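# Place the hand-held pin in the bin matching its paint

## Task

The pin already held in the hand carries a paint mark on one side. Get it into the bin whose colour matches that mark, lying flat on the bin's floor; releasing it from a small height just over the bin is allowed. It counts only if the pin stays there without the robot supporting it, so open the hand and move the hand away, then declare the job finished. Nothing may be pushed or knocked off the table.

## Robot and tools

Robot: one arm carrying a five-fingered right hand. Its joints, base to hand: waist, shoulder, elbow, wrist pitch, wrist yaw, wrist roll, each with a limited range. The base may sit slightly tilted on the table, and in some runs the elbow droops under load, so the hand tends to end low and the palm tips a little more after each uncorrected action. Commanded poses are followed loosely; errors of a centimetre or more, usually downward, are normal, and a few large moves land closer than many small corrections.

Scene frame: origin on the table surface below the arm base, +z up, +y to the left when facing along +x. State lines report end_effector_position (metres) and end_effector_quat_wxyz for the hand point. The hand point sits 0.05 m in front of the palm where index pad and thumb tip meet in a pinch. Its own axes: +z along the straightened fingers (fingertips reach about 0.06 to 0.07 m past it), +y out of the palm, +x across the palm toward the little finger. A wrist bracket on the little-finger side protrudes 0.03 m further along +y and 0.11 m across the palm and can collide.

execute_actions takes "actions", a list holding at most one item, plus an optional "pictures" boolean. An empty list only reports state. An item with "rows" (1 to 15 rows) and optional "steps" (1 to 15, default 15, each 1/30 s) is a motion; if rows are fewer than steps the final row is reused. An item with only "steps" (up to 300) is a wait counted from the previous result, thinking time included.

A row is one list of 14 numbers, each within -1 to 1, in this order: dx, dy, dz, rx, ry, rz, little, ring, middle, index, thumb_bend, thumb_turn, force_limit, speed. The first six are an offset, not a pose: they are expressed in the hand point's own axes and measured from the hand point pose in the most recent result showing it (for a later call inside the same reply, or before any result shows it, from wherever the hand is when the action begins). Each row is taken from that same base, not chained. Scale: 1.0 equals 0.6 m for dx, dy, dz and 180 degrees for the rotation vector rx, ry, rz. All-zero offsets pull the hand back to that base pose; they do not hold still. Per control step the controller clips the command to 70 mm and 16 degrees from the measured pose, so distant targets may need more than one action.

The next six numbers are absolute finger targets: +1 straight/open, -1 curled/closed for little, ring, middle, index; thumb_bend +1 straight, -1 fully bent; thumb_turn +1 alongside the palm, -1 across in front of it. A pinch is near index -0.22, thumb_bend -0.75, thumb_turn -0.57. force_limit maps -1..+1 linearly to a fingertip stopping force of about 0..10 N (0..15 N for the two thumb motors); it only limits closing. speed maps -1..+1 to nearly zero up to full speed (whole travel in 0.6 s). A motor moves only when its target changes by 0.01 or more; repeating the same numbers keeps the current grip. To let go, send targets more open than hand_measured.

move takes "target" (one 14-number row, offsets measured as above) and optional "speed" in m/s, 0.002 to 0.5, default 0.25 (rotation capped at twice that in rad/s). It drives the hand point along a straight line lasting 0.5 to 10 s, does not slow for obstacles, and finishes when path and fingers settle or 5 s after the path. Its extra line reports the ending (done, off_target, moving, held, fault), any limits (paced = command clipped, held = some steps blocked) and the remaining distance.

wait takes "seconds" (0 to 10) and sends nothing new. zoom_image takes "camera" (cam_head_left, cam_head_right, cam_high, cam_low, cam_wrist) and "region" [x0, y0, x1, y1] in image pixels from the top-left, at most 504 by 504. show_instructions shows the reference picture(s). finished_scene takes "scene" (an integer) and ends that scene irreversibly; use it to declare completion.

Results: hand_measured, hand_stopped_by (moving, target, force, stalled, fault) and hand_load_n give six values in the motor order above. Loads near zero on the gripping fingers mean the pin is no longer held. "pose unreachable" and HELD flag steps the clearance check altered or blocked; the mount under the base counts as arm. "Hand target" shows where the controller is currently heading. MOTOR HOT warns of heating from holding loads; overheating drops the arm (FAULT). The simulation keeps running while you think.

Avoid: dropping the pin from high or outside the bin, fast moves into contact, pushing targets deep past a contact, letting anything fall off the table, and leaving the hand touching the pin when finishing.

Each tool is called after "Request:" as name(argument=value, ...) on one line, values as JSON.

Reference images:

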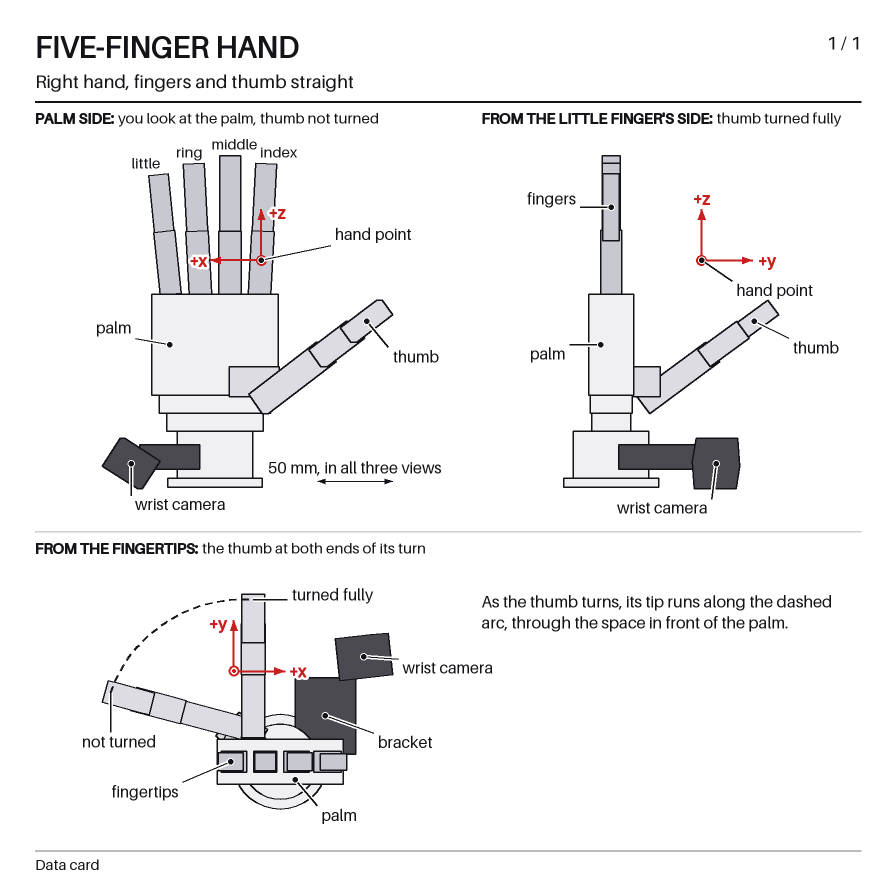

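## Session

Request:
execute_actions(actions=[])

Scene clock: 0.00 s of 4800.00 s.
end_effector_position=(+0.4500, +0.0335, +0.3008) hand_measured=(+1.000, +1.000, +1.000, -0.158, -0.750, -0.550) hand_load_n=(+0.0, +0.0, +0.0, +5.5, +0.5, +0.0) hand_stopped_by=(target, target, target, target, target, target) hand_force_limit=0.00 hand_speed=-0.80 end_effector_quat_wxyz=(+0.509, -0.532, +0.493, -0.463)
Joint positions: [-0.095  0.832  0.581  0.204 -0.146  0.009]
Joint velocities: [-0.015 -0.005 -0.022 -0.017  0.007  0.007]
Hand target: +0.454, +0.033, +0.315; +0.515, -0.526, +0.487, -0.470

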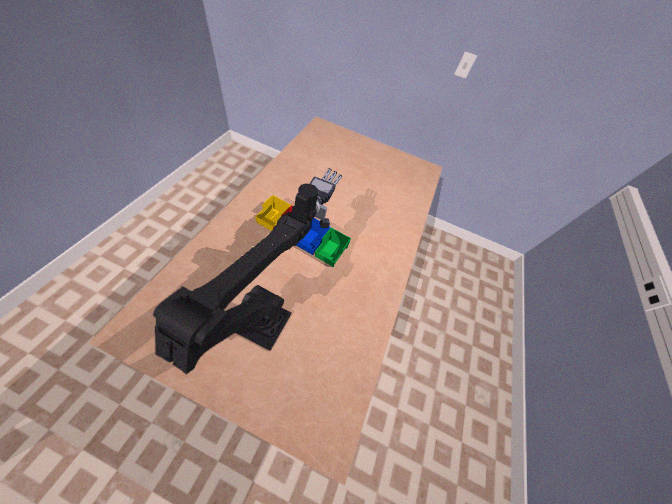

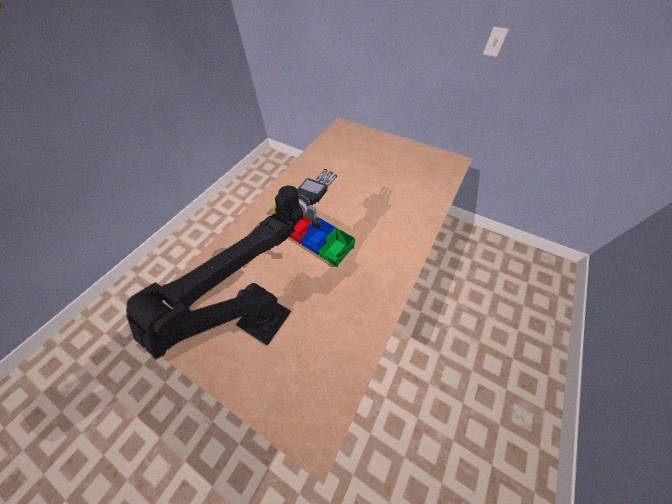

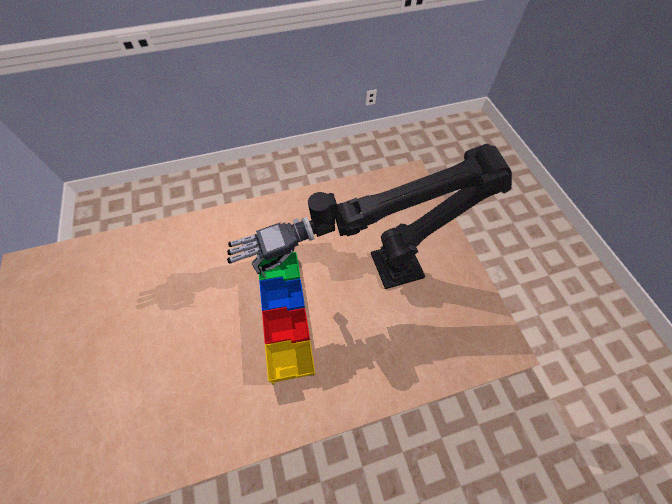

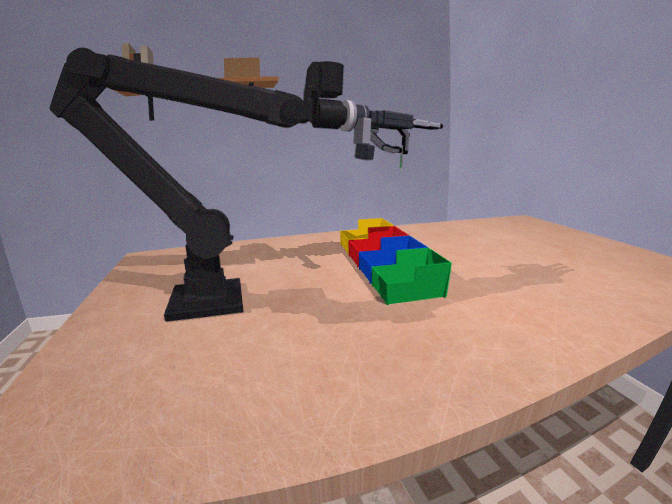

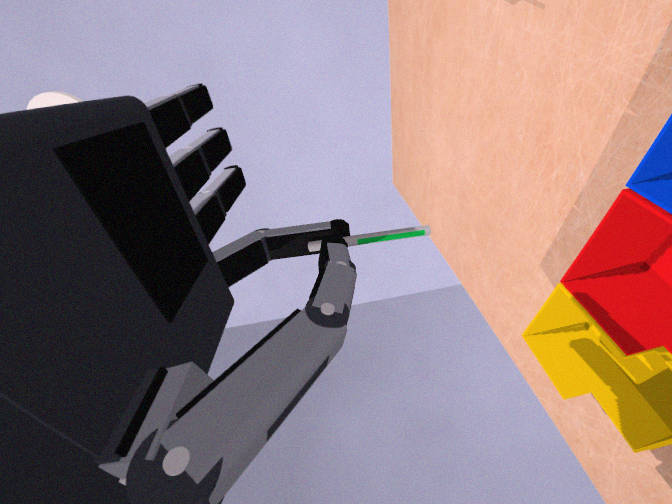

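Request:
move(target=[0.223,0.25,-0.04,0,0,0,1,1,1,-0.18,-0.75,-0.55,0,-0.8], speed=0.15)

Scene clock: 4.97 s of 4800.00 s.
end_effector_position=(+0.4302, -0.0959, +0.1485) hand_measured=(+1.000, +1.000, +1.000, -0.158, -0.750, -0.550) hand_load_n=(+0.0, +0.0, +0.0, +5.5, +0.5, +0.0) hand_stopped_by=(target, target, target, force, target, target) hand_force_limit=0.00 hand_speed=-0.80 end_effector_quat_wxyz=(+0.510, -0.534, +0.496, -0.456)
Joint positions: [-0.576  1.268  0.363  0.835 -0.634 -0.017]
Joint velocities: [-0.015 -0.015 -0.002  0.007 -0.007 -0.022]
Hand target: +0.430, -0.101, +0.148; +0.508, -0.533, +0.493, -0.464
Off the commanded pose: 0.006 m, 1 deg.
After step 90, 0.13 s passed at rest.
move: done
camera_calibration (this result's frames):
cam_wrist: T_world_to_cam=[[-0.0938717, 0.13556, -0.986312, 0.203564], [-0.63167, 0.757638, 0.16425, 0.315257], [0.769533, 0.638442, 0.0145083, -0.138883], [0, 0, 0, 1]] pos_world=[0.325122, -0.177777, 0.151012]

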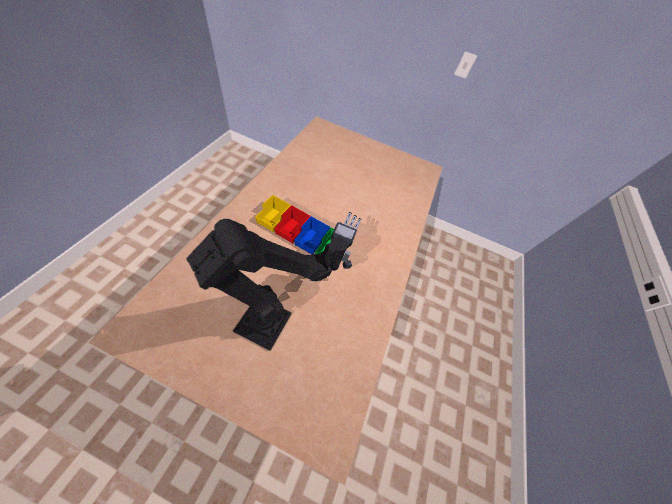

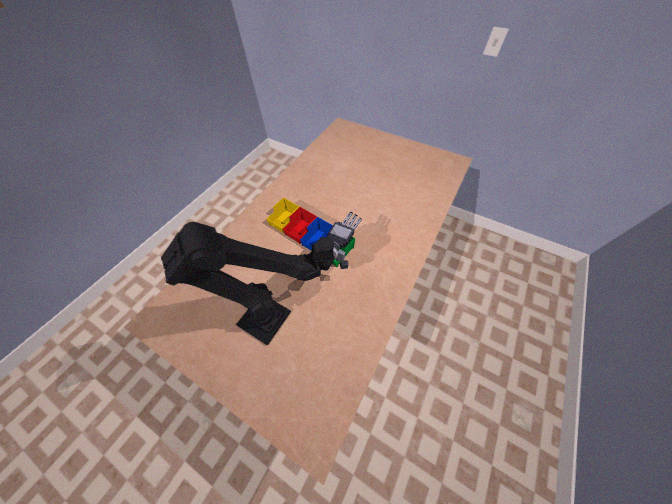

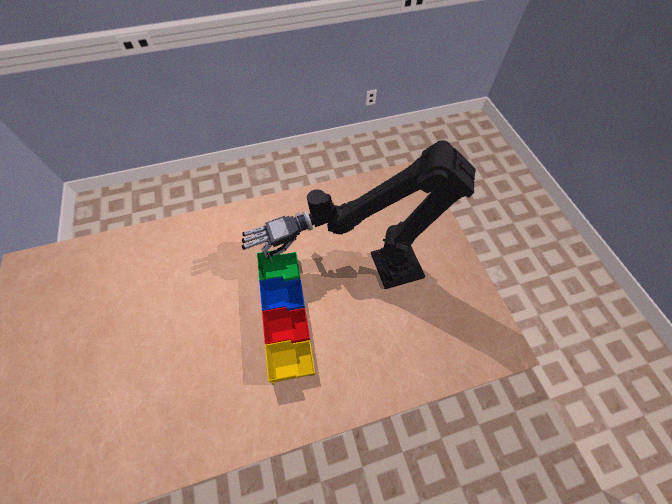

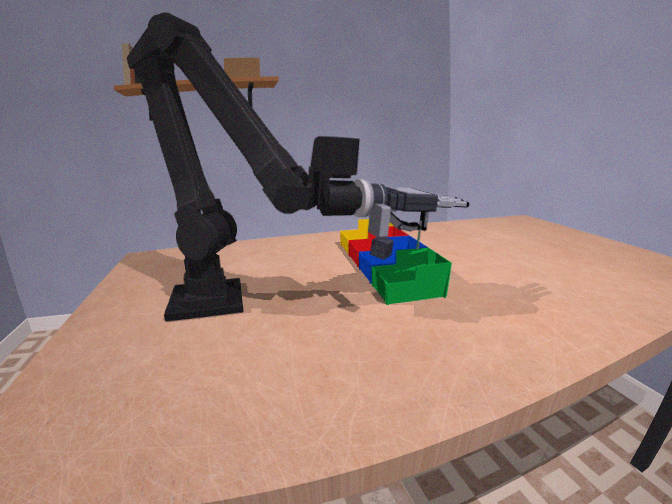

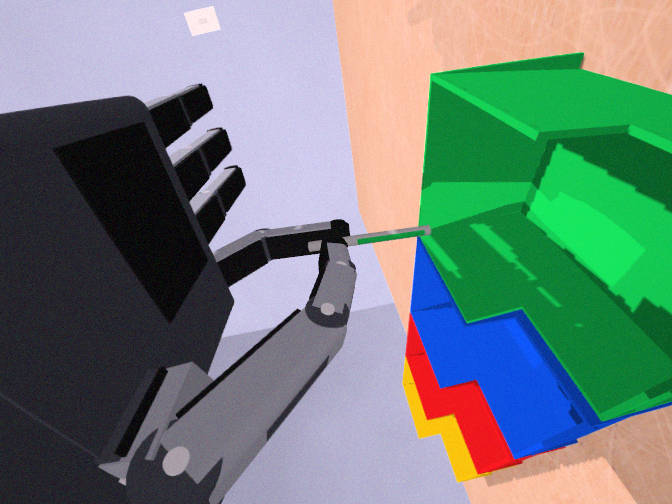

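Request:
move(target=[-0.015,0.05,-0.02,0,0,0,1,1,1,-0.18,-0.75,-0.55,0,-0.8], speed=0.06)

Scene clock: 8.37 s of 4800.00 s.
end_effector_position=(+0.4153, -0.0872, +0.1215) hand_measured=(+1.000, +1.000, +1.000, -0.158, -0.750, -0.550) hand_load_n=(+0.0, +0.0, +0.0, +5.5, +0.5, +0.0) hand_stopped_by=(target, target, target, force, target, target) hand_force_limit=0.00 hand_speed=-0.80 end_effector_quat_wxyz=(+0.510, -0.535, +0.498, -0.454)
Joint positions: [-0.576  1.332  0.296  0.959 -0.634 -0.017]
Joint velocities: [-0.005  0.005 -0.007  0.032 -0.022 -0.007]
Hand target: +0.416, -0.087, +0.119; +0.510, -0.534, +0.496, -0.456
Off the commanded pose: 0.002 m, 0 deg.
move: done
camera_calibration (this result's frames):
cam_wrist: T_world_to_cam=[[-0.0990192, 0.138669, -0.985376, 0.176636], [-0.630756, 0.757146, 0.169934, 0.302601], [0.769638, 0.638358, 0.012494, -0.132389], [0, 0, 0, 1]] pos_world=[0.310249, -0.169095, 0.124284]

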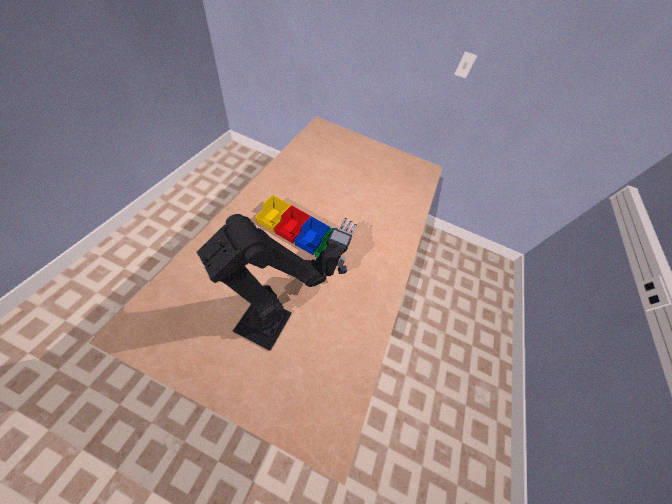

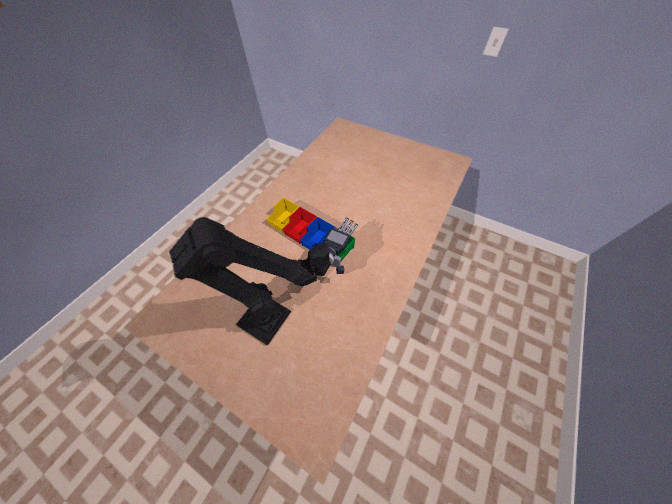

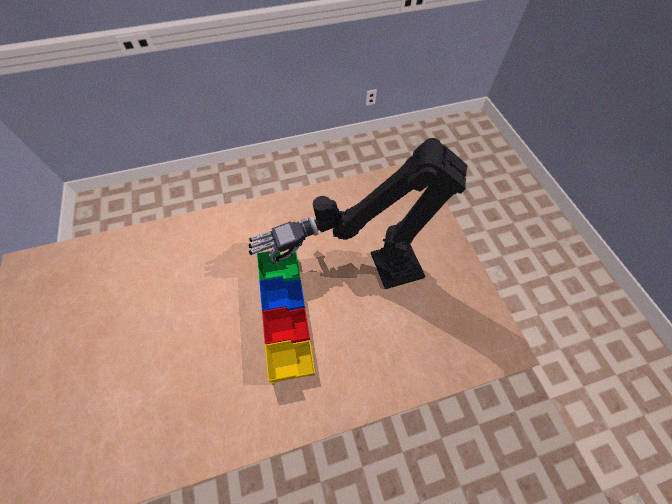

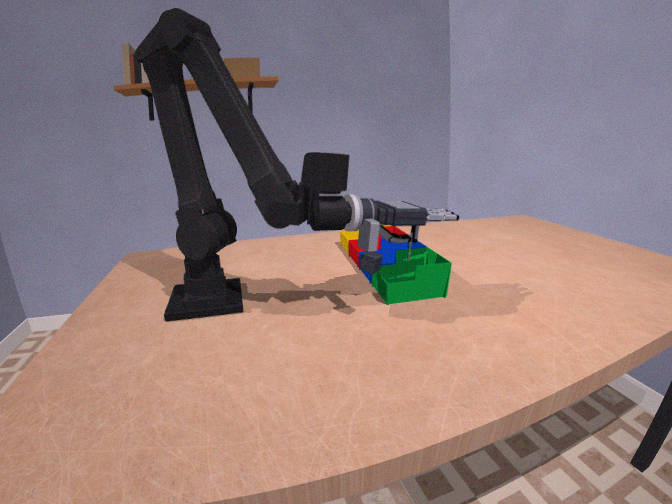

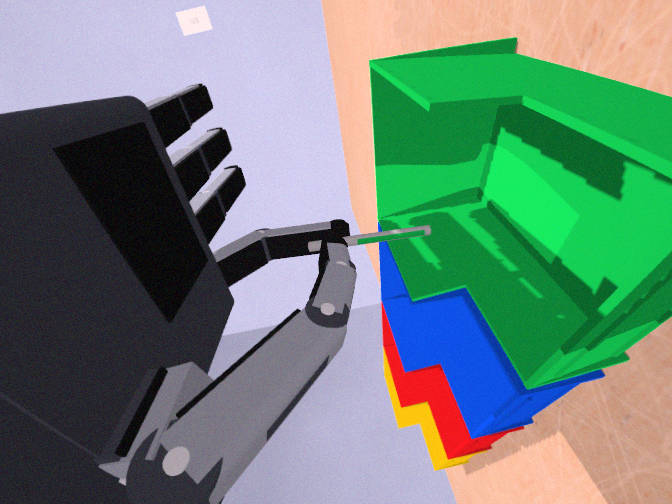

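Request:
move(target=[0.04,0.01,0,0,0,0,1,1,1,-0.18,-0.75,-0.55,0,-0.8], speed=0.06)

Request:
move(target=[0,0,0,0,0,0,1,1,1,0.5,-0.75,-0.55,0,0])

Request:
move(target=[0,-0.15,0,0,0,0,1,1,1,0.5,-0.75,-0.55,0,0], speed=0.15)

Scene clock: 11.13 s of 4800.00 s.
end_effector_position=(+0.4058, -0.0974, +0.1051) hand_measured=(+1.000, +1.000, +1.000, -0.158, -0.750, -0.550) hand_load_n=(+0.0, +0.0, +0.0, +5.5, +0.5, +0.0) hand_stopped_by=(target, target, target, force, target, target) hand_force_limit=0.00 hand_speed=-0.80 end_effector_quat_wxyz=(+0.511, -0.537, +0.510, -0.435)
Joint positions: [-0.634  1.382  0.296  0.965 -0.702 -0.018]
Joint velocities: [-0.015 -0.015  0.002 -0.002  0.022 -0.007]
Hand target: +0.416, -0.111, +0.115; +0.509, -0.535, +0.498, -0.454
Off the commanded pose: 0.020 m, 3 deg.
move: off_target
camera_calibration (this result's frames):
cam_wrist: T_world_to_cam=[[-0.133193, 0.165605, -0.977156, 0.176606], [-0.631936, 0.745333, 0.212453, 0.301978], [0.76349, 0.645797, 0.00537823, -0.114309], [0, 0, 0, 1]] pos_world=[0.301627, -0.1805, 0.10903]

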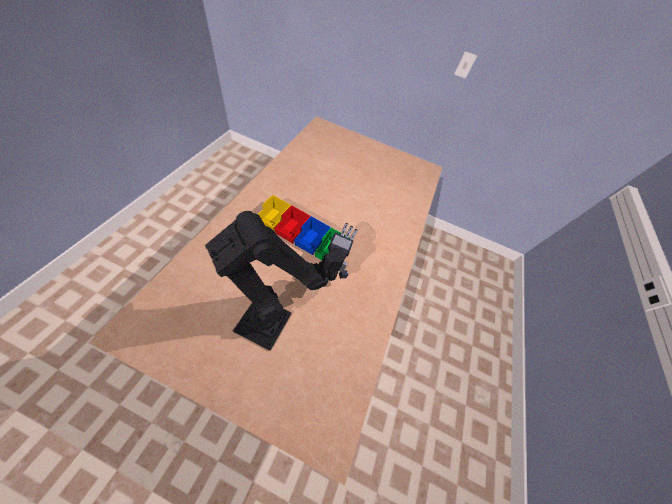

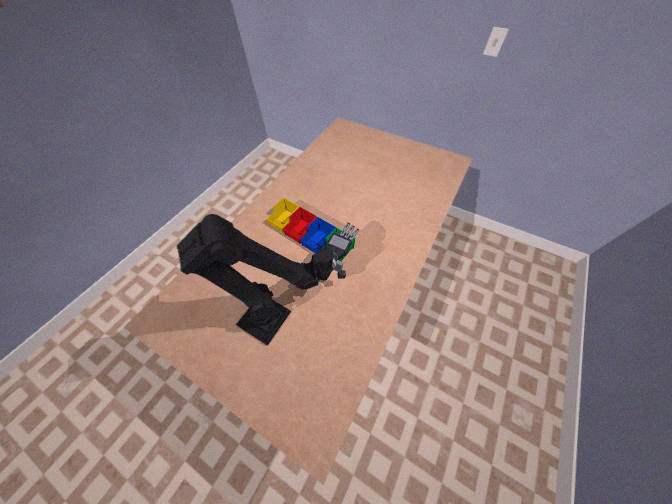

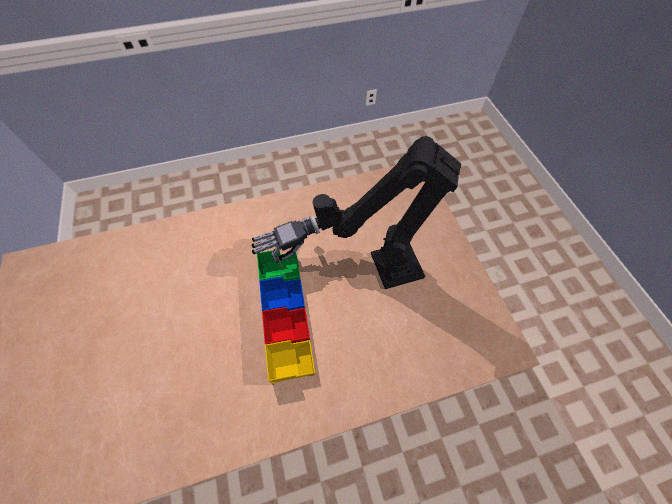

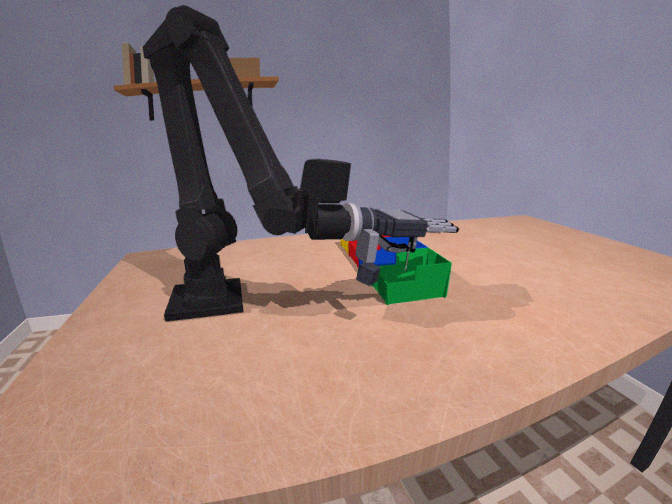

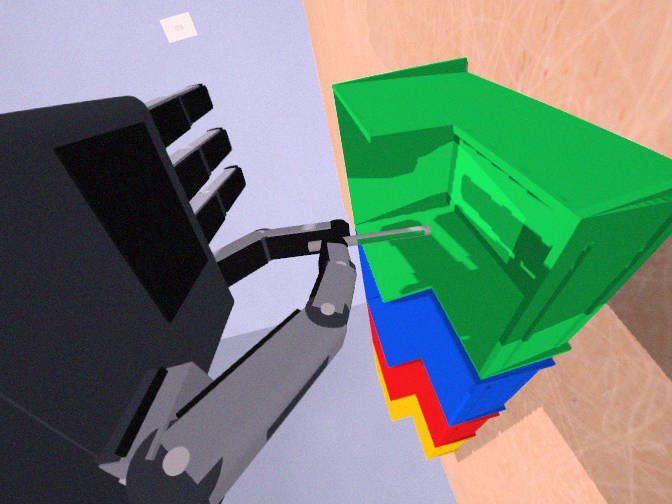

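Scene clock: 11.80 s of 4800.00 s.
end_effector_position=(+0.4058, -0.0974, +0.1051) hand_measured=(+1.000, +1.000, +1.000, +0.500, -0.750, -0.550) hand_load_n=(+0.0, +0.0, +0.0, +0.0, +0.0, +0.0) hand_stopped_by=(target, target, target, target, target, target) hand_force_limit=0.00 hand_speed=0.00 end_effector_quat_wxyz=(+0.511, -0.537, +0.510, -0.435)
Joint positions: [-0.634  1.382  0.296  0.965 -0.702 -0.018]
Joint velocities: [-0.005 -0.005  0.002 -0.012  0.037 -0.037]
Hand target: +0.406, -0.097, +0.105; +0.511, -0.537, +0.510, -0.435
Off the commanded pose: 0.000 m, 0 deg.
move: done
camera_calibration (this result's frames):
cam_wrist: T_world_to_cam=[[-0.133193, 0.165605, -0.977156, 0.176606], [-0.631936, 0.745333, 0.212453, 0.301978], [0.76349, 0.645797, 0.00537823, -0.114309], [0, 0, 0, 1]] pos_world=[0.301627, -0.1805, 0.10903]

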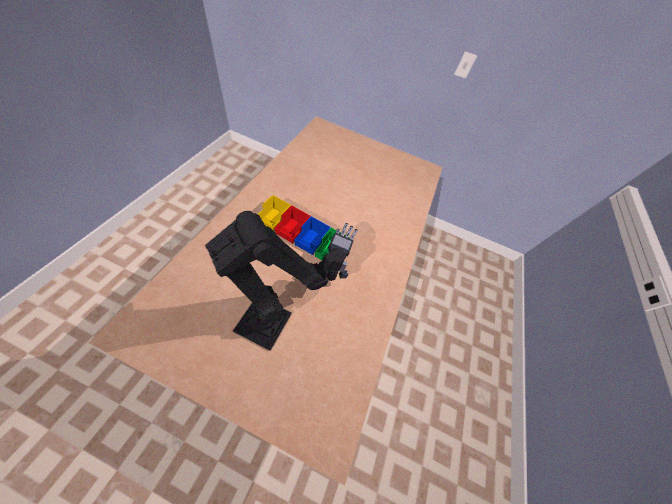

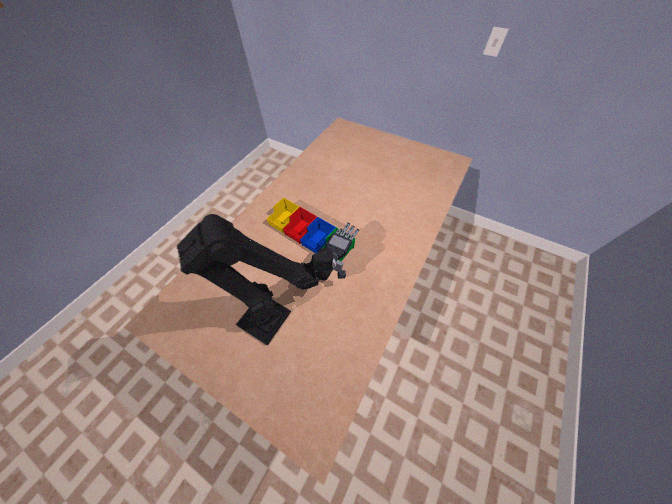

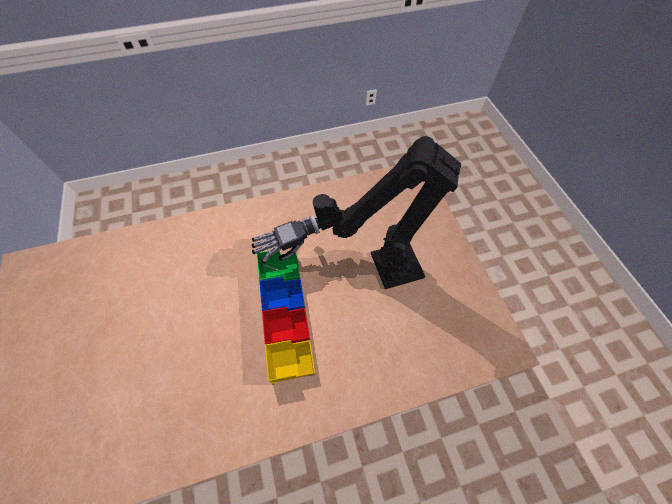

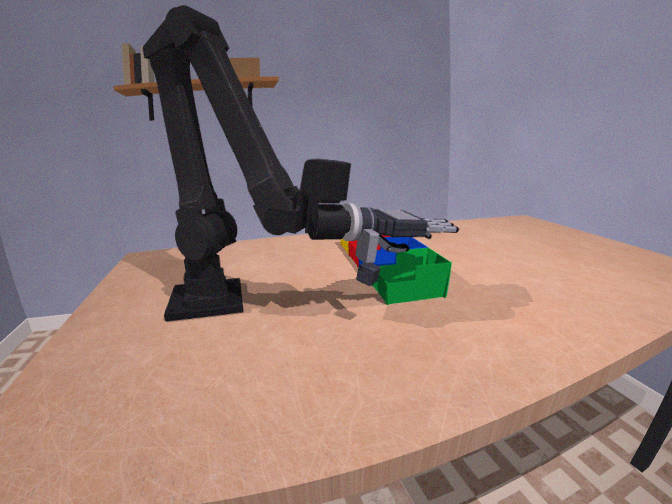

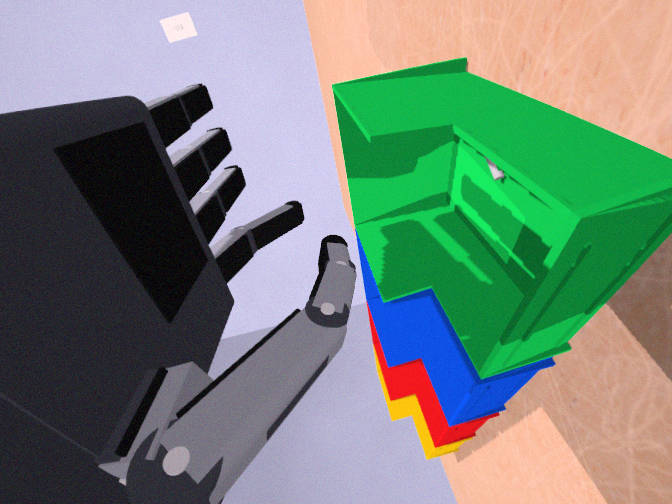

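Scene clock: 12.83 s of 4800.00 s.
end_effector_position=(+0.4057, -0.0966, +0.1814) hand_measured=(+1.000, +1.000, +1.000, +0.500, -0.750, -0.550) hand_load_n=(+0.0, +0.0, +0.0, +0.0, +0.0, +0.0) hand_stopped_by=(target, target, target, target, target, target) hand_force_limit=0.00 hand_speed=0.00 end_effector_quat_wxyz=(+0.510, -0.538, +0.516, -0.429)
Joint positions: [-0.634  1.063  0.393  0.531 -0.702 -0.018]
Joint velocities: [-0.005 -0.015  0.002 -0.012 -0.051 -0.022]
Hand target: +0.413, -0.101, +0.196; +0.511, -0.537, +0.510, -0.436
Off the commanded pose: 0.017 m, 1 deg.
move: off_target
camera_calibration (this result's frames):
cam_wrist: T_world_to_cam=[[-0.148214, 0.175913, -0.973184, 0.257345], [-0.628399, 0.743103, 0.230028, 0.28021], [0.763641, 0.645641, 0.000405279, -0.114384], [0, 0, 0, 1]] pos_world=[0.301574, -0.179645, 0.186034]

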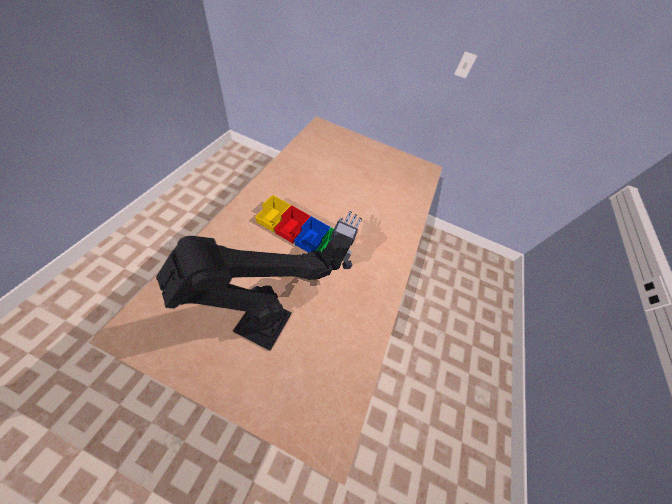

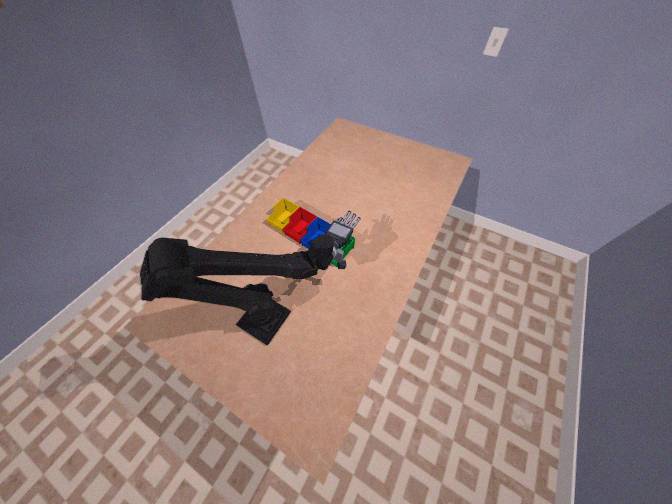

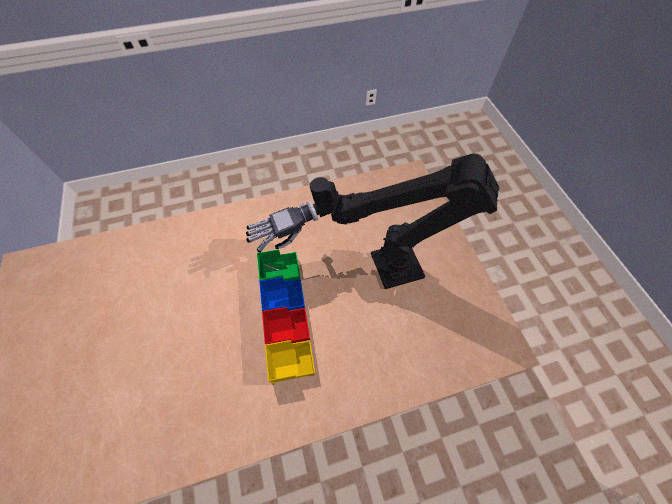

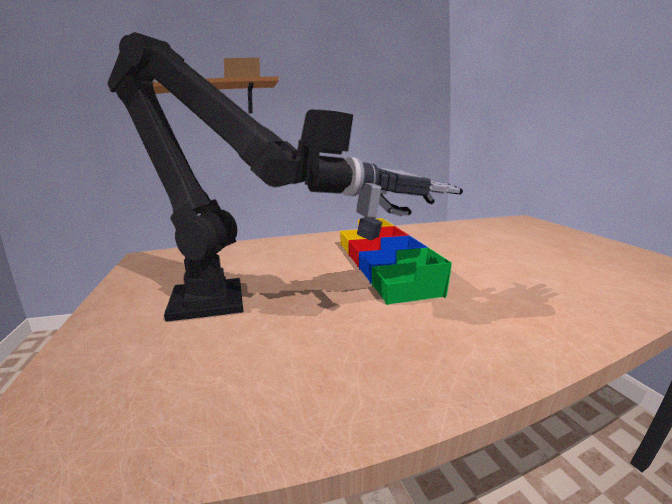

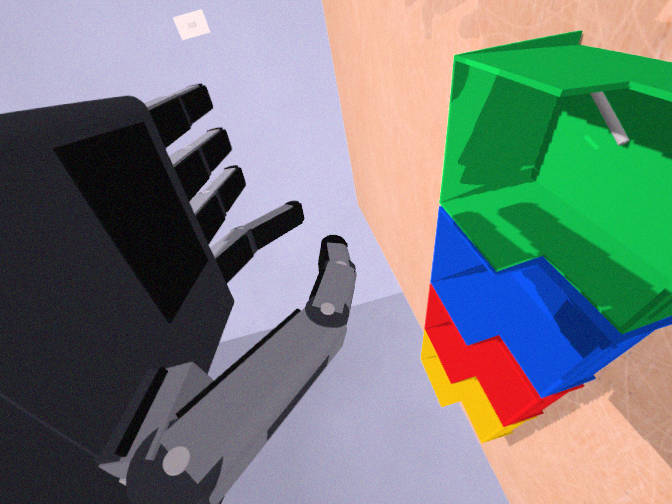

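Request:
zoom_image(camera="cam_high", region=[245,240,315,300])

Region (245, 240, 315, 300) of cam_high's 672x504 image, scaled by 7.200, with more detail than that image has; it fills the top 432 rows of this view, and the rest is white.

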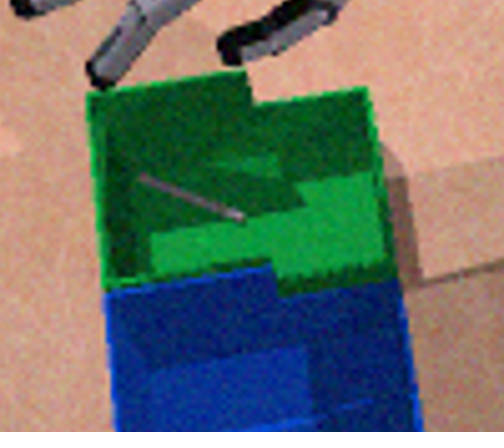

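Looks flat.

Request:
finished_scene(scene=1)

The scene is finished: the task was done.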